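# Place the plate on the scale platform

## Task

Set the plate down so it lies fully on the scale's platform with no part overhanging the edge, staying there on its own without the robot holding it; then release it and pull the tool away.

## Robot and tools

Robot: a single six-joint xArm6 with a vacuum suction cup as its tool; there is no gripper. The tracked point, end_effector_position, is the cup point: the middle of the cup's rim (29 mm wide) when nothing touches it. The cup points along the cup point's own +z axis. About 7 cm behind the rim the tool body and wrist camera stick out up to roughly 8 cm sideways, so leave room around it.

Frame: all poses use the scene frame. Origin is on the table surface under the arm base, +z is up, and +y lies to the left when facing along +x. Distances are in metres, orientations are unit quaternions written w first (qw, qx, qy, qz). The base may sit slightly tilted, and the reported cup position gets less accurate far from the base.

A row is always 8 numbers: x, y, z, qw, qx, qy, qz, suction. The first seven are an absolute target pose for the cup point in the scene frame, not an offset. Suction is the eighth, from -1 to 1: 1 means full vacuum (about 55 kPa under ambient), smaller positive values request that share of it, and 0.05 or less switches it off. The last suction value stays in effect. Repeat the desired quaternion in every row; the orientation reported back may have drifted.

execute_actions: argument actions is a list holding zero or one item. Empty list: just report the state. Motion item: {"rows": [...], "steps": n} with 1 to 15 rows and n from 1 to 15 (default 15); each step is 1/30 s, each row covers one step, and the final row repeats to fill the remaining steps. Wait item: {"steps": n} with n up to 300, counted from the previous result, so your thinking time uses up part of it. Optional pictures (true/false) controls whether camera images come back. A target more than 0.6 m from the last reported position along any axis of the cup point frame is rejected and nothing moves. Each step the commanded pose is also clamped to within 70 mm and 16 degrees of where the cup actually is; after the rows end, the arm only continues to the last clamped pose, so check the result and send the remainder.

move: target is one 8-number row (absolute pose plus suction, suction applied at the start); speed is in m/s, 0.002 to 0.5, default 0.25, with rotation capped at double that in rad/s. The cup follows a straight path lasting 0.5 to 10 s (cut off at 10 s), rotating the shorter way. It does not avoid obstacles and may overshoot the speed, especially near full reach. Faster contact and targets set deeper past a surface press harder. The result adds a move: line with the ending (done, off_target, moving, held, fault), any limits (paced = pose was clipped; held = some steps were blocked, after which the arm may jump quickly) and the distance left to the target.

wait: seconds from 0 to 10; nothing new is commanded.

zoom_image: camera is cam_high or cam_wrist (both 672x504); region [x0, y0, x1, y1] in pixels from the top-left, at most 504 by 504.

read_manual: section "licences" returns only the URDF licence text; no motion.

finished_scene: pass the number of the current scene to end it irreversibly and have it judged.

Result lines: the state gives cup position, quaternion and linear/angular velocities. suction_measured shows vacuum achieved; it stays near 0 without a seal, settles up to 0.15 under the command on a tight surface and dips about 0.04 while the pump cycles. part_present turns 1 at 0.50 and back to 0 below 0.45. HELD flags steps where the clearance check withheld your command, and a pose unreachable line says that check altered or blocked it (a mount under the base counts as arm). Hand target shows where the controller is currently driving the cup. No steps are held back in this setup.

Picking and releasing: with suction on, press the rim flat onto a smooth area of the plate so it contacts all round; edges, holes or seams under the rim leak. Under vacuum the cup shortens, so the load sits up to about 10 mm nearer the tool. Vacuum alone can lift a light object. To release, rest the plate on the platform first, then switch suction off, and move at least 15 mm away before assuming contact is gone. If the cup seals to the table, turn suction off to free it.

Limits: joint ranges in rad are waist -6.283..6.283, shoulder -2.059..2.094, elbow -3.927..0.192, forearm roll -6.283..6.283, wrist pitch -1.693..3.142, wrist roll -6.283..6.283. Load limits in N m: 47.5, 47.5, 28.5, 28.5, 19, 19. Reaching one triggers a torque fault: the arm backs off, freezes 10 s and drops the rest of the call. Holding loads heats motors; a MOTOR HOT warning appears at 65 °C and at 80 °C the brakes engage (OVER-TEMPERATURE FAULT) until cooled.

Avoid: dropping the plate, slamming or pressing hard, knocking anything off the table (that fails the job), and stops of any kind. Loose objects may get an occasional brief shove, so verify the final placement before ending.

Each tool is called after "Request:" in YAML: its name, and indented under it one key for each argument.

## Session

I'll start by looking at the scene.

Request:
execute_actions:
  actions: []

Scene clock: 0.00 s of 4900.00 s.
end_effector_position=(+0.4009, +0.0174, +0.3059) suction_measured=0.00 part_present=0 end_effector_quat_wxyz=(-0.004, -0.016, +1.000, -0.006) end_effector_velocity=(-0.000, +0.000, -0.000) end_effector_angular_velocity=(+0.000, +0.002, -0.001)
Joint positions: [ 0.002 -0.265 -0.928  0.001  1.196  2.357]
Joint velocities: [ 0.     0.    -0.     0.     0.002  0.001]
Motor temperatures (°C, as the motors report them): [27 30 28 29 35 33]
Hand target: +0.401, +0.017, +0.306; -0.004, -0.016, +1.000, -0.006

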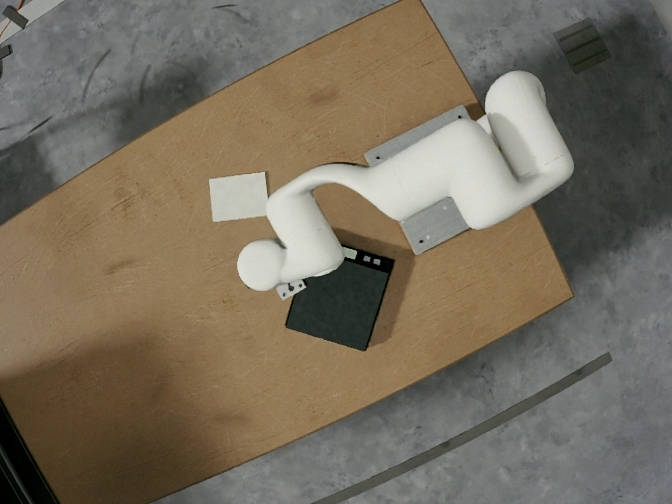

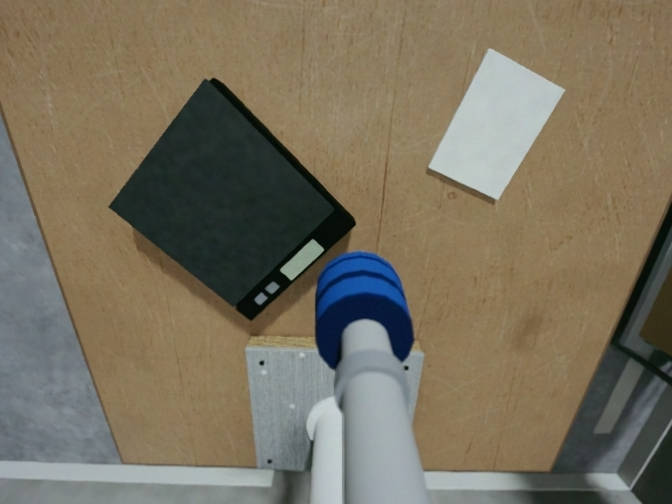

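Request:
zoom_image:
  camera: "cam_wrist"
  region: [400, 20, 620, 220]

Request:
zoom_image:
  camera: "cam_wrist"
  region: [90, 60, 390, 340]

Request:
zoom_image:
  camera: "cam_high"
  region: [180, 140, 440, 370]

Region (400, 20, 620, 220) of cam_wrist's 672x504 image, scaled by 2.291, with more detail than that image has; it fills the top 458 rows of this view, and the rest is white.

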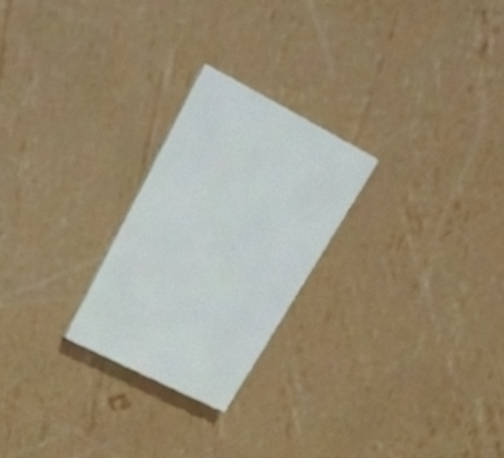

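Region (90, 60, 390, 340) of cam_wrist's 672x504 image, scaled by 1.680, with more detail than that image has; it fills the top 470 rows of this view, and the rest is white.

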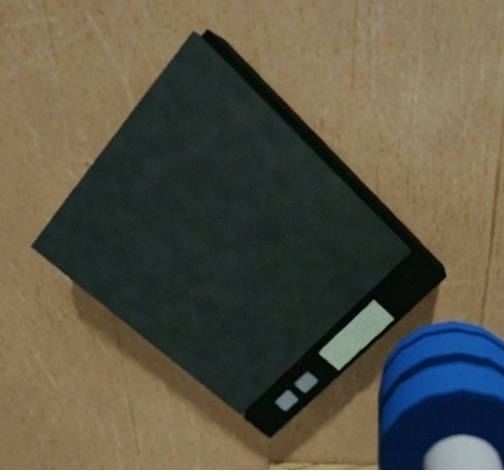

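Region (180, 140, 440, 370) of cam_high's 672x504 image, scaled by 1.938, with more detail than that image has; it fills the top 446 rows of this view, and the rest is white.

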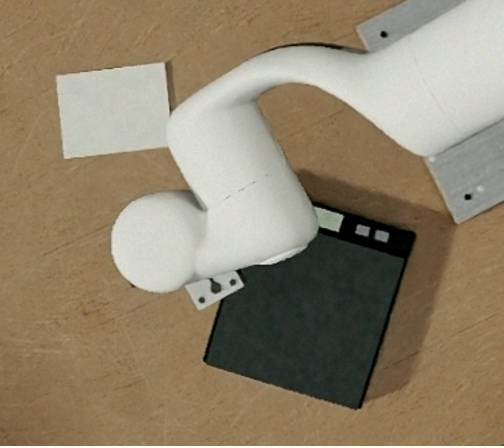

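Request:
move:
  target: [0.474, -0.178, 0.08, 0, 0, 1, 0, -1]
  speed: 0.3

Scene clock: 55.80 s of 4900.00 s.
end_effector_position=(+0.4747, -0.1776, +0.0805) suction_measured=0.00 part_present=0 end_effector_quat_wxyz=(+0.001, +0.000, +1.000, +0.000) end_effector_velocity=(-0.001, -0.001, -0.003) end_effector_angular_velocity=(+0.002, +0.006, -0.001)
Joint positions: [-0.395  0.424 -1.055  0.027  0.629  1.971]
Joint velocities: [-0.002  0.008 -0.001  0.     0.    -0.002]
Motor temperatures (°C, as the motors report them): [27 30 29 29 35 33]
Hand target: +0.475, -0.178, +0.080; +0.000, +0.000, +1.000, +0.000
Off the commanded pose: 0.001 m, 0 deg.
After step 90, 51.17 s passed at rest.
move: done

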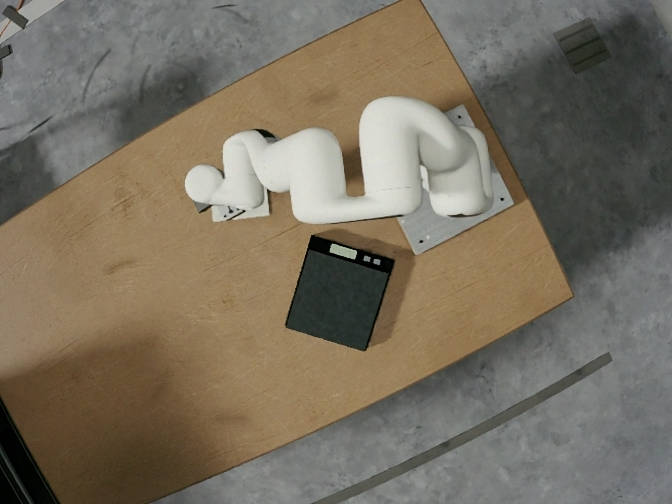

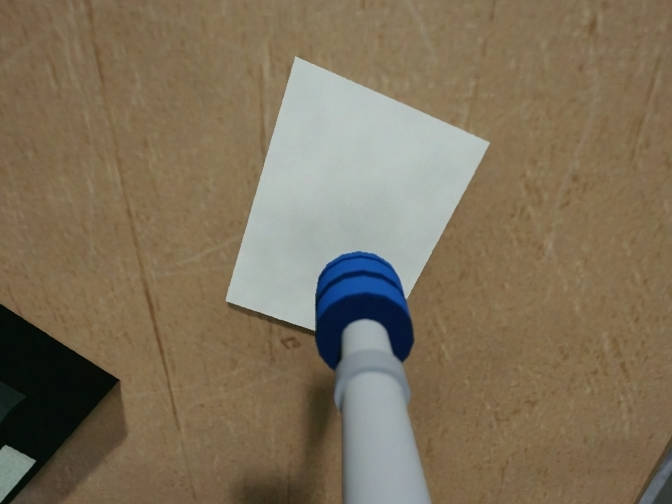

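Request:
zoom_image:
  camera: "cam_wrist"
  region: [0, 290, 200, 504]

Request:
zoom_image:
  camera: "cam_high"
  region: [270, 220, 430, 360]

Region (0, 290, 200, 504) of cam_wrist's 672x504 image, scaled by 2.355, with more detail than that image has; it fills the left 471 columns of this view, and the rest is white.

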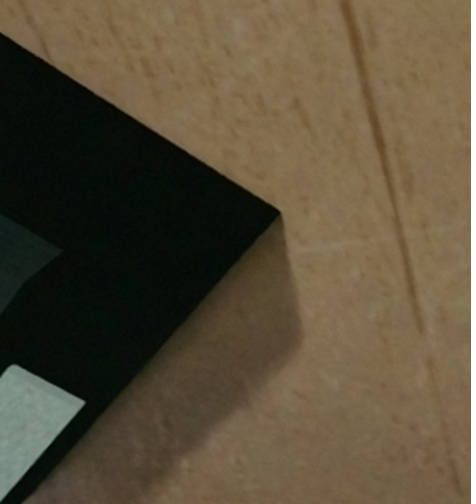

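Region (270, 220, 430, 360) of cam_high's 672x504 image, scaled by 3.150, with more detail than that image has; it fills the top 441 rows of this view, and the rest is white.

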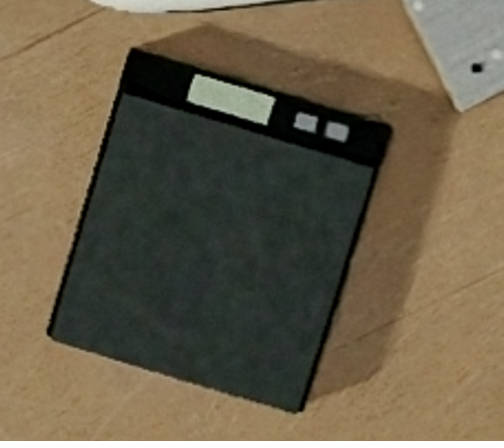

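Request:
move:
  target: [0.476, -0.174, 0.005, 0, 0, 1, 0, 1]
  speed: 0.08

Scene clock: 92.80 s of 4900.00 s.
end_effector_position=(+0.4761, -0.1741, +0.0053) suction_measured=0.30 part_present=0 end_effector_quat_wxyz=(+0.000, +0.000, +1.000, -0.000) end_effector_velocity=(+0.001, +0.000, -0.000) end_effector_angular_velocity=(-0.001, -0.003, -0.000)
Joint positions: [-0.383  0.611 -1.079  0.033  0.466  1.975]
Joint velocities: [ 0.001  0.002 -0.002 -0.    -0.003  0.001]
Motor temperatures (°C, as the motors report them): [27 30 29 29 35 33]
Hand target: +0.476, -0.174, +0.005; -0.000, +0.000, +1.000, -0.000
Off the commanded pose: 0.000 m, 0 deg.
After step 90, 32.67 s passed at rest.
move: done

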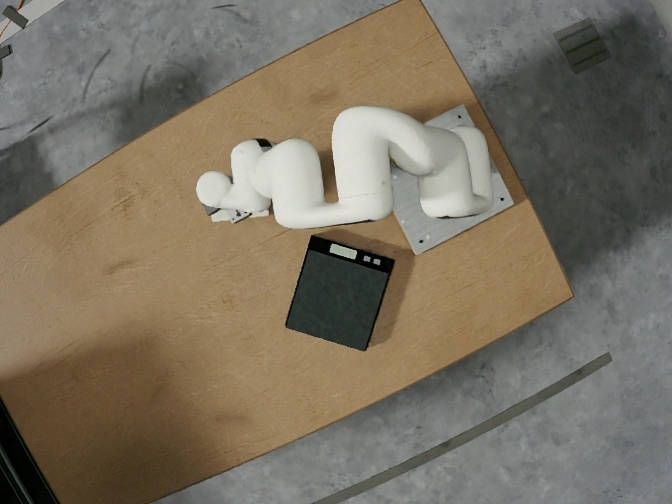

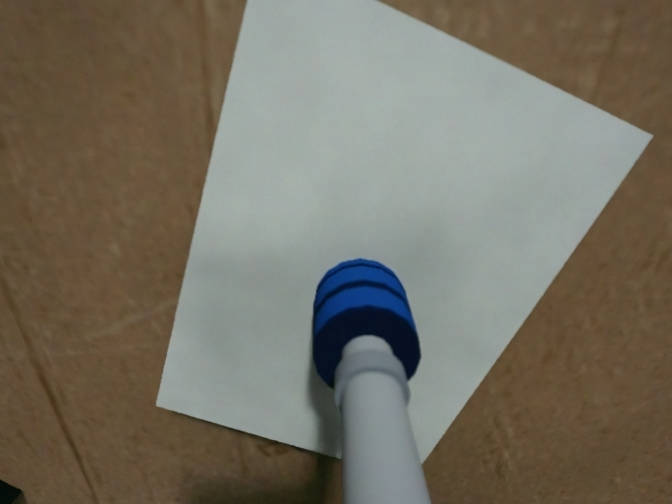

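Sealing has begun (0.30). Checking the vacuum.

Request:
execute_actions:
  actions: []
  pictures: false

Scene clock: 93.80 s of 4900.00 s.
end_effector_position=(+0.4760, -0.1740, +0.0050) suction_measured=0.98 part_present=1 end_effector_quat_wxyz=(-0.000, +0.000, +1.000, -0.000) end_effector_velocity=(+0.000, -0.000, -0.000) end_effector_angular_velocity=(-0.000, -0.001, -0.002)
Joint positions: [-0.383  0.612 -1.079  0.033  0.466  1.975]
Joint velocities: [-0.     0.    -0.     0.    -0.001  0.001]
Motor temperatures (°C, as the motors report them): [27 30 29 29 35 33]
Hand target: +0.476, -0.174, +0.005; -0.000, +0.000, +1.000, -0.000
Off the commanded pose: 0.000 m, 0 deg.
Steps of this call (steps 1 to 30: nothing new was sent). Readings (end_effector_position | what the end effector reports):
1: (+0.4761, -0.1741, +0.0053) | suction_measured=0.33 part_present=0
2: (+0.4761, -0.1741, +0.0052) | suction_measured=0.36 part_present=0
4: (+0.4761, -0.1741, +0.0051) | suction_measured=0.41 part_present=0
8: (+0.4760, -0.1741, +0.0051) | suction_measured=0.60 part_present=1
30: the state above

Request:
move:
  target: [0.452, -0.095, 0.072, 0, 0.061, 0.9981, 0, 1]
  speed: 0.2

Request:
move:
  target: [0.371, 0.165, 0.062, 0, 0.1968, 0.9804, 0, 1]
  speed: 0.25

Scene clock: 115.30 s of 4900.00 s.
end_effector_position=(+0.4516, -0.0953, +0.0716) suction_measured=0.98 part_present=1 end_effector_quat_wxyz=(-0.000, +0.061, +0.998, -0.000) end_effector_velocity=(+0.001, +0.001, +0.002) end_effector_angular_velocity=(-0.001, -0.002, +0.000)
Joint positions: [-0.244  0.327 -0.868  0.029  0.539  2.241]
Joint velocities: [ 0.003 -0.006  0.001 -0.002  0.003  0.005]
Motor temperatures (°C, as the motors report them): [27 30 29 29 35 33]
Hand target: +0.452, -0.095, +0.072; -0.000, +0.061, +0.998, -0.000
Off the commanded pose: 0.001 m, 0 deg.
move: done

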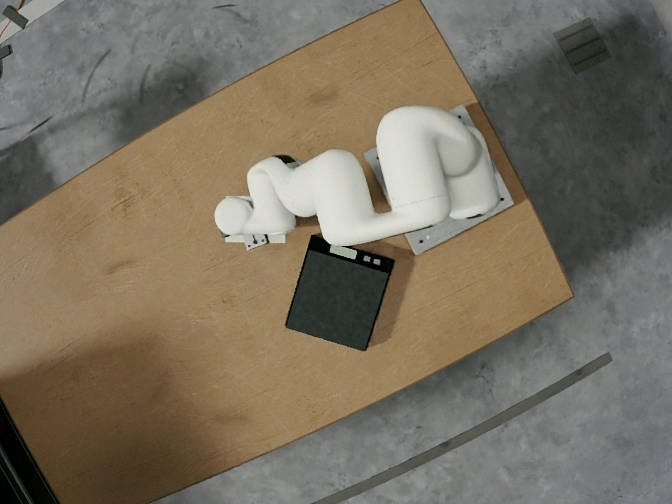

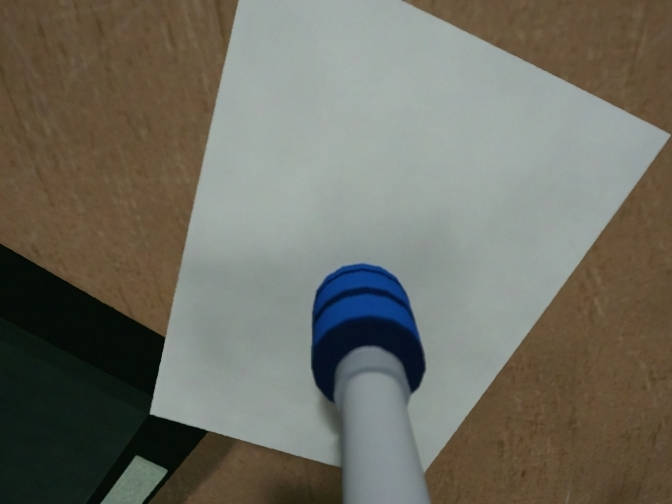

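Scene clock: 116.90 s of 4900.00 s.
end_effector_position=(+0.3705, +0.1641, +0.0620) suction_measured=0.98 part_present=1 end_effector_quat_wxyz=(-0.000, +0.197, +0.980, -0.001) end_effector_velocity=(-0.001, +0.002, -0.000) end_effector_angular_velocity=(-0.007, -0.001, -0.001)
Joint positions: [ 0.383  0.203 -0.646  0.022  0.432  3.147]
Joint velocities: [ 0.007  0.001 -0.003 -0.017  0.003  0.023]
Motor temperatures (°C, as the motors report them): [27 30 29 29 35 33]
Hand target: +0.370, +0.164, +0.062; +0.000, +0.197, +0.980, -0.001
Off the commanded pose: 0.001 m, 0 deg.
move: done

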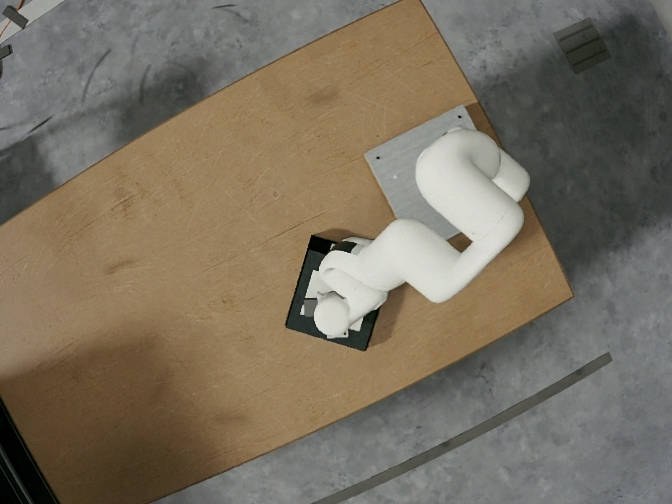

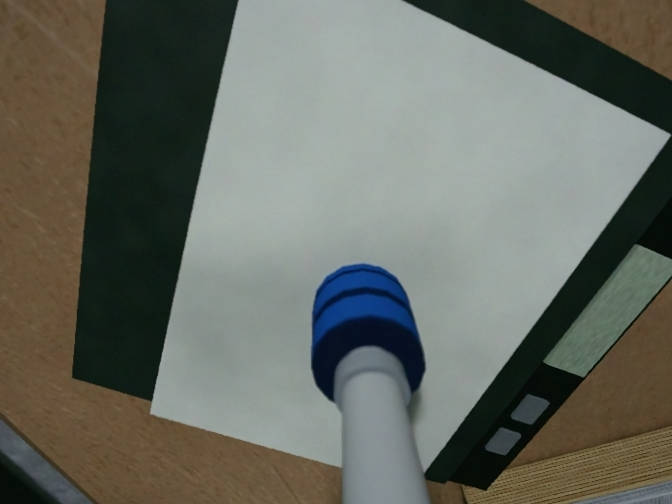

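Request:
zoom_image:
  camera: "cam_wrist"
  region: [400, 330, 672, 504]

Request:
zoom_image:
  camera: "cam_wrist"
  region: [400, 0, 672, 270]

Region (400, 330, 672, 504) of cam_wrist's 672x504 image, scaled by 1.853, with more detail than that image has; it fills the top 322 rows of this view, and the rest is white.

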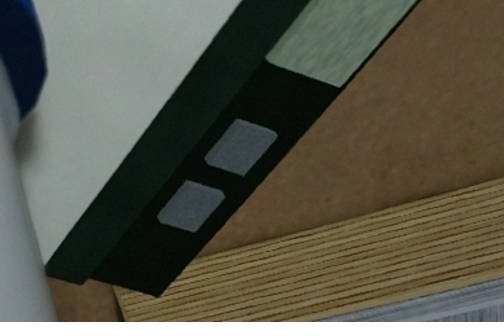

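Region (400, 0, 672, 270) of cam_wrist's 672x504 image, scaled by 1.853, with more detail than that image has; it fills the top 500 rows of this view, and the rest is white.

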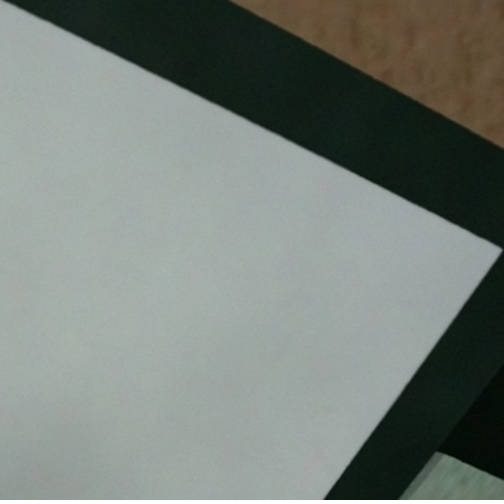

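Request:
move:
  target: [0.371, 0.165, 0.043, 0, 0.1968, 0.9804, 0, 1]
  speed: 0.025

Scene clock: 136.97 s of 4900.00 s.
end_effector_position=(+0.3710, +0.1650, +0.0431) suction_measured=1.00 part_present=1 end_effector_quat_wxyz=(+0.000, +0.197, +0.980, +0.000) end_effector_velocity=(+0.001, +0.000, +0.000) end_effector_angular_velocity=(+0.001, -0.003, -0.001)
Joint positions: [ 0.386  0.266 -0.653  0.028  0.376  3.144]
Joint velocities: [-0.     0.002 -0.002  0.    -0.003  0.001]
Motor temperatures (°C, as the motors report them): [27 30 29 29 35 33]
Hand target: +0.371, +0.165, +0.043; +0.000, +0.197, +0.980, -0.000
Off the commanded pose: 0.000 m, 0 deg.
move: done

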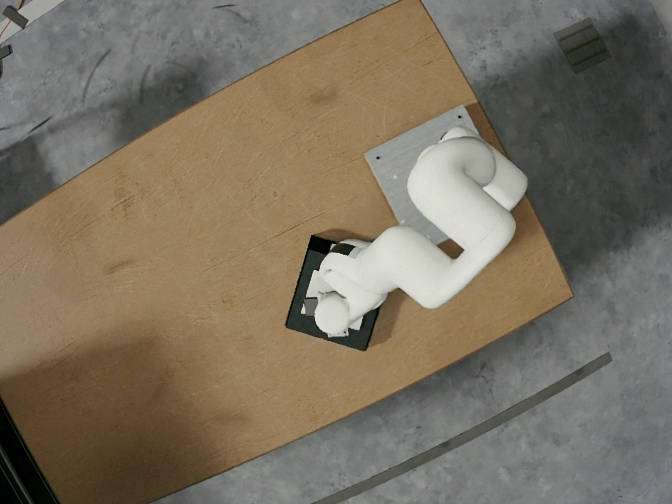

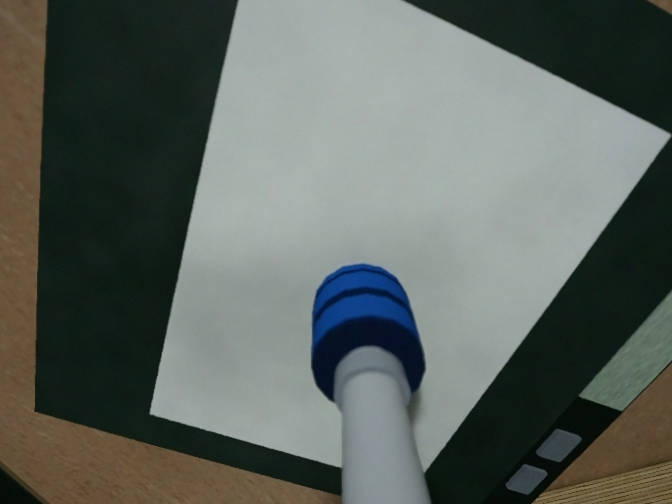

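Request:
zoom_image:
  camera: "cam_wrist"
  region: [20, 380, 180, 460]

Request:
zoom_image:
  camera: "cam_wrist"
  region: [420, 280, 672, 504]

Request:
zoom_image:
  camera: "cam_wrist"
  region: [572, 0, 672, 160]

Region (20, 380, 180, 460) of cam_wrist's 672x504 image, scaled by 3.150, with more detail than that image has.

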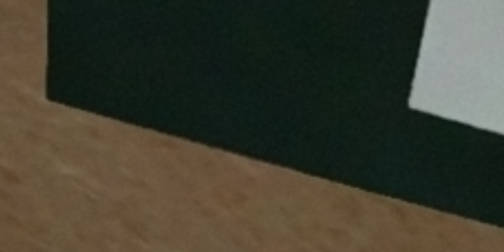

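Region (420, 280, 672, 504) of cam_wrist's 672x504 image, scaled by 2.000, with more detail than that image has.

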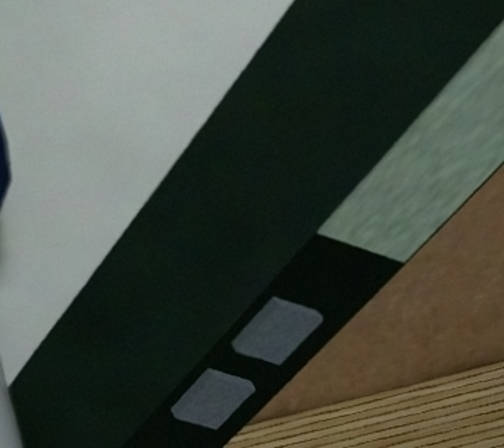

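Region (572, 0, 672, 160) of cam_wrist's 672x504 image, scaled by 3.150, with more detail than that image has; it fills the left 315 columns of this view, and the rest is white.

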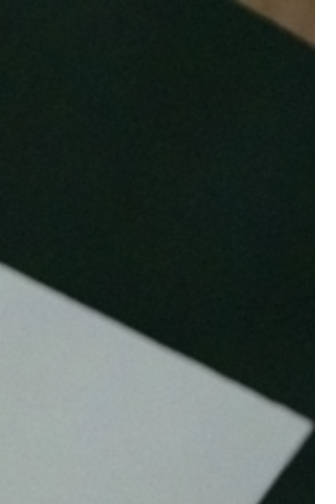

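Request:
execute_actions:
  actions:
    - {"rows": [[0.371,0.165,0.0428,0,0.1968,0.9804,0,1],[0.371,0.165,0.0426,0,0.1968,0.9804,0,1],[0.371,0.165,0.0424,0,0.1968,0.9804,0,1],[0.371,0.165,0.0422,0,0.1968,0.9804,0,1],[0.371,0.165,0.0420,0,0.1968,0.9804,0,1],[0.371,0.165,0.0418,0,0.1968,0.9804,0,1],[0.371,0.165,0.0416,0,0.1968,0.9804,0,1],[0.371,0.165,0.0414,0,0.1968,0.9804,0,1],[0.371,0.165,0.0412,0,0.1968,0.9804,0,1],[0.371,0.165,0.0410,0,0.1968,0.9804,0,1]], "steps": 15}

Request:
zoom_image:
  camera: "cam_wrist"
  region: [20, 380, 180, 460]

Request:
zoom_image:
  camera: "cam_wrist"
  region: [572, 0, 672, 160]

Scene clock: 155.67 s of 4900.00 s.
end_effector_position=(+0.3710, +0.1650, +0.0411) suction_measured=0.98 part_present=1 end_effector_quat_wxyz=(+0.000, +0.197, +0.980, +0.000) end_effector_velocity=(+0.001, +0.000, +0.000) end_effector_angular_velocity=(+0.001, -0.002, -0.000)
Joint positions: [ 0.386  0.272 -0.654  0.028  0.37   3.144]
Joint velocities: [-0.001  0.002 -0.003  0.001 -0.002 -0.001]
Motor temperatures (°C, as the motors report them): [27 30 29 29 35 33]
Hand target: +0.371, +0.165, +0.041; +0.000, +0.197, +0.980, -0.000
Off the commanded pose: 0.000 m, 0 deg.
Steps of this call (steps 1 to 546: nothing new was sent; steps 547 to 561: all 15 steps of this action). Readings (end_effector_position | what the end effector reports):
547: (+0.3710, +0.1650, +0.0430) | suction_measured=1.00 part_present=1
548: (+0.3710, +0.1650, +0.0430) | suction_measured=1.00 part_present=1
550: (+0.3710, +0.1650, +0.0428) | suction_measured=0.99 part_present=1
554: (+0.3710, +0.1650, +0.0421) | suction_measured=0.98 part_present=1
561: the state above

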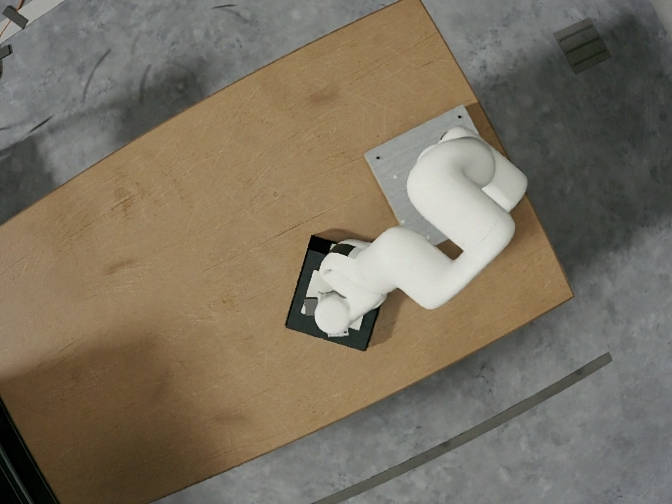

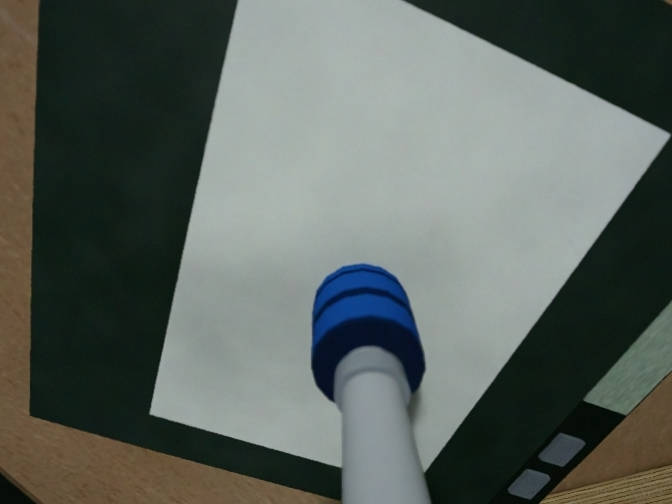

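Region (20, 380, 180, 460) of cam_wrist's 672x504 image, scaled by 3.150, with more detail than that image has.

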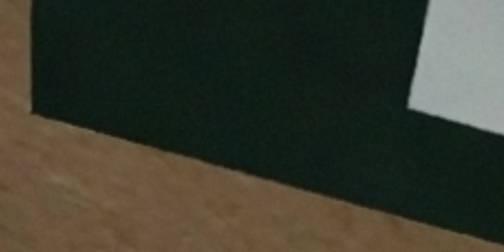

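Region (572, 0, 672, 160) of cam_wrist's 672x504 image, scaled by 3.150, with more detail than that image has; it fills the left 315 columns of this view, and the rest is white.

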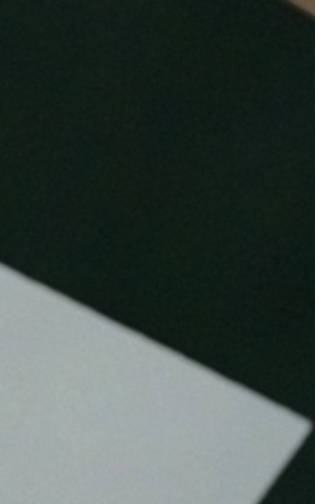

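Request:
execute_actions:
  actions:
    - {"rows": [[0.371,0.165,0.0408,0,0.1968,0.9804,0,1],[0.371,0.165,0.0406,0,0.1968,0.9804,0,1],[0.371,0.165,0.0404,0,0.1968,0.9804,0,1],[0.371,0.165,0.0402,0,0.1968,0.9804,0,1],[0.371,0.165,0.0400,0,0.1968,0.9804,0,1],[0.371,0.165,0.0400,0,0.1968,0.9804,0,1],[0.371,0.165,0.0400,0,0.1968,0.9804,0,1],[0.371,0.165,0.0400,0,0.1968,0.9804,0,1],[0.371,0.165,0.0400,0,0.1968,0.9804,0,-1]], "steps": 15}

Scene clock: 161.30 s of 4900.00 s.
end_effector_position=(+0.3719, +0.1654, +0.0409) suction_measured=0.00 part_present=0 end_effector_quat_wxyz=(+0.001, +0.197, +0.980, +0.001) end_effector_velocity=(-0.000, -0.001, -0.001) end_effector_angular_velocity=(-0.001, +0.002, -0.001)
Joint positions: [ 0.386  0.274 -0.655  0.028  0.367  3.144]
Joint velocities: [-0.001  0.002  0.     0.     0.     0.   ]
Motor temperatures (°C, as the motors report them): [27 30 29 29 35 33]
Hand target: +0.371, +0.165, +0.040; +0.000, +0.197, +0.980, -0.000
Off the commanded pose: 0.001 m, 0 deg.
Steps of this call (steps 1 to 154: nothing new was sent; steps 155 to 169: all 15 steps of this action). Readings (end_effector_position | what the end effector reports):
155: (+0.3710, +0.1650, +0.0410) | suction_measured=0.99 part_present=1
156: (+0.3710, +0.1650, +0.0410) | suction_measured=1.00 part_present=1
158: (+0.3711, +0.1650, +0.0409) | suction_measured=1.00 part_present=1
162: (+0.3716, +0.1652, +0.0408) | suction_measured=0.99 part_present=1
169: the state above

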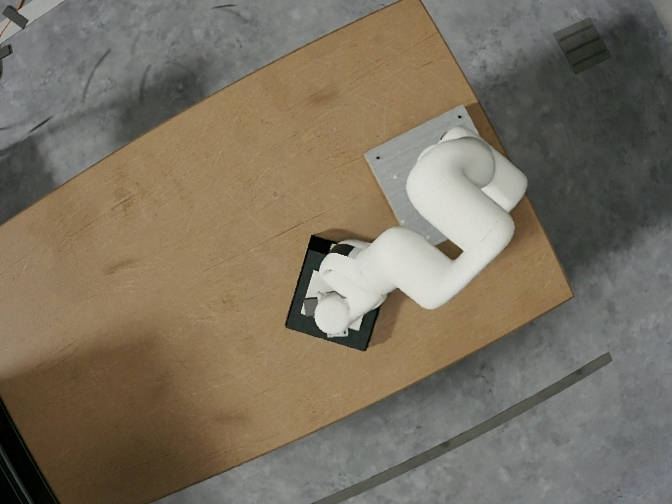

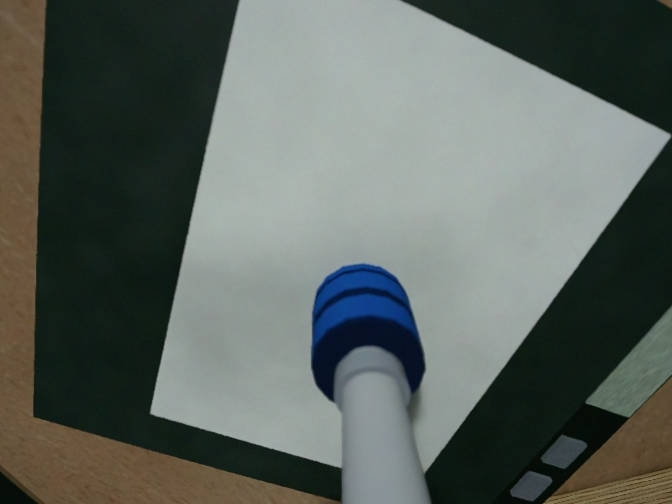

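Contact confirmed and suction is off. Lifting clear.

Request:
move:
  target: [0.372, 0.165, 0.2, 0, 0.1968, 0.9804, 0, -1]
  speed: 0.25

Scene clock: 163.77 s of 4900.00 s.
end_effector_position=(+0.3716, +0.1650, +0.1992) suction_measured=0.00 part_present=0 end_effector_quat_wxyz=(-0.001, +0.197, +0.980, -0.000) end_effector_velocity=(+0.002, +0.001, +0.005) end_effector_angular_velocity=(+0.004, -0.009, -0.002)
Joint positions: [ 0.378 -0.137 -0.737  0.014  0.865  3.152]
Joint velocities: [-0.001 -0.007 -0.007  0.     0.004  0.001]
Motor temperatures (°C, as the motors report them): [27 30 29 29 35 33]
Hand target: +0.372, +0.165, +0.200; -0.000, +0.197, +0.980, +0.000
Off the commanded pose: 0.001 m, 0 deg.
move: done

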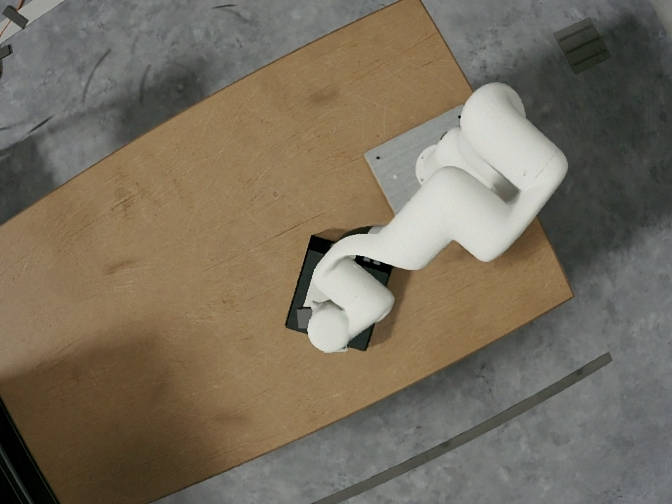

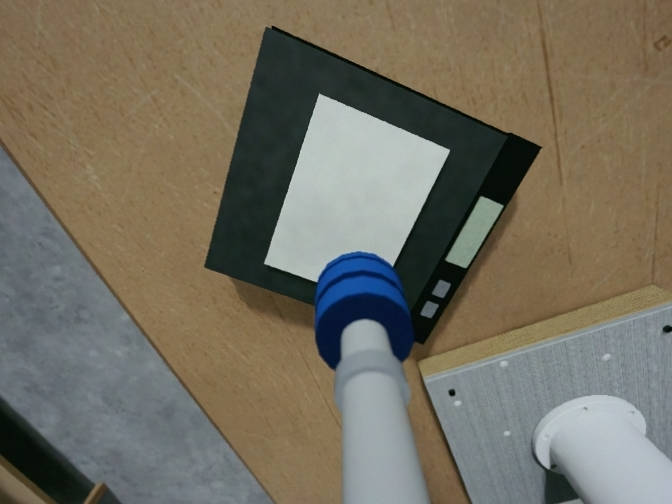

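The plate sits well inside the platform and the tool is clear.

Request:
finished_scene:
  scene: 1

The scene is finished: the task was done.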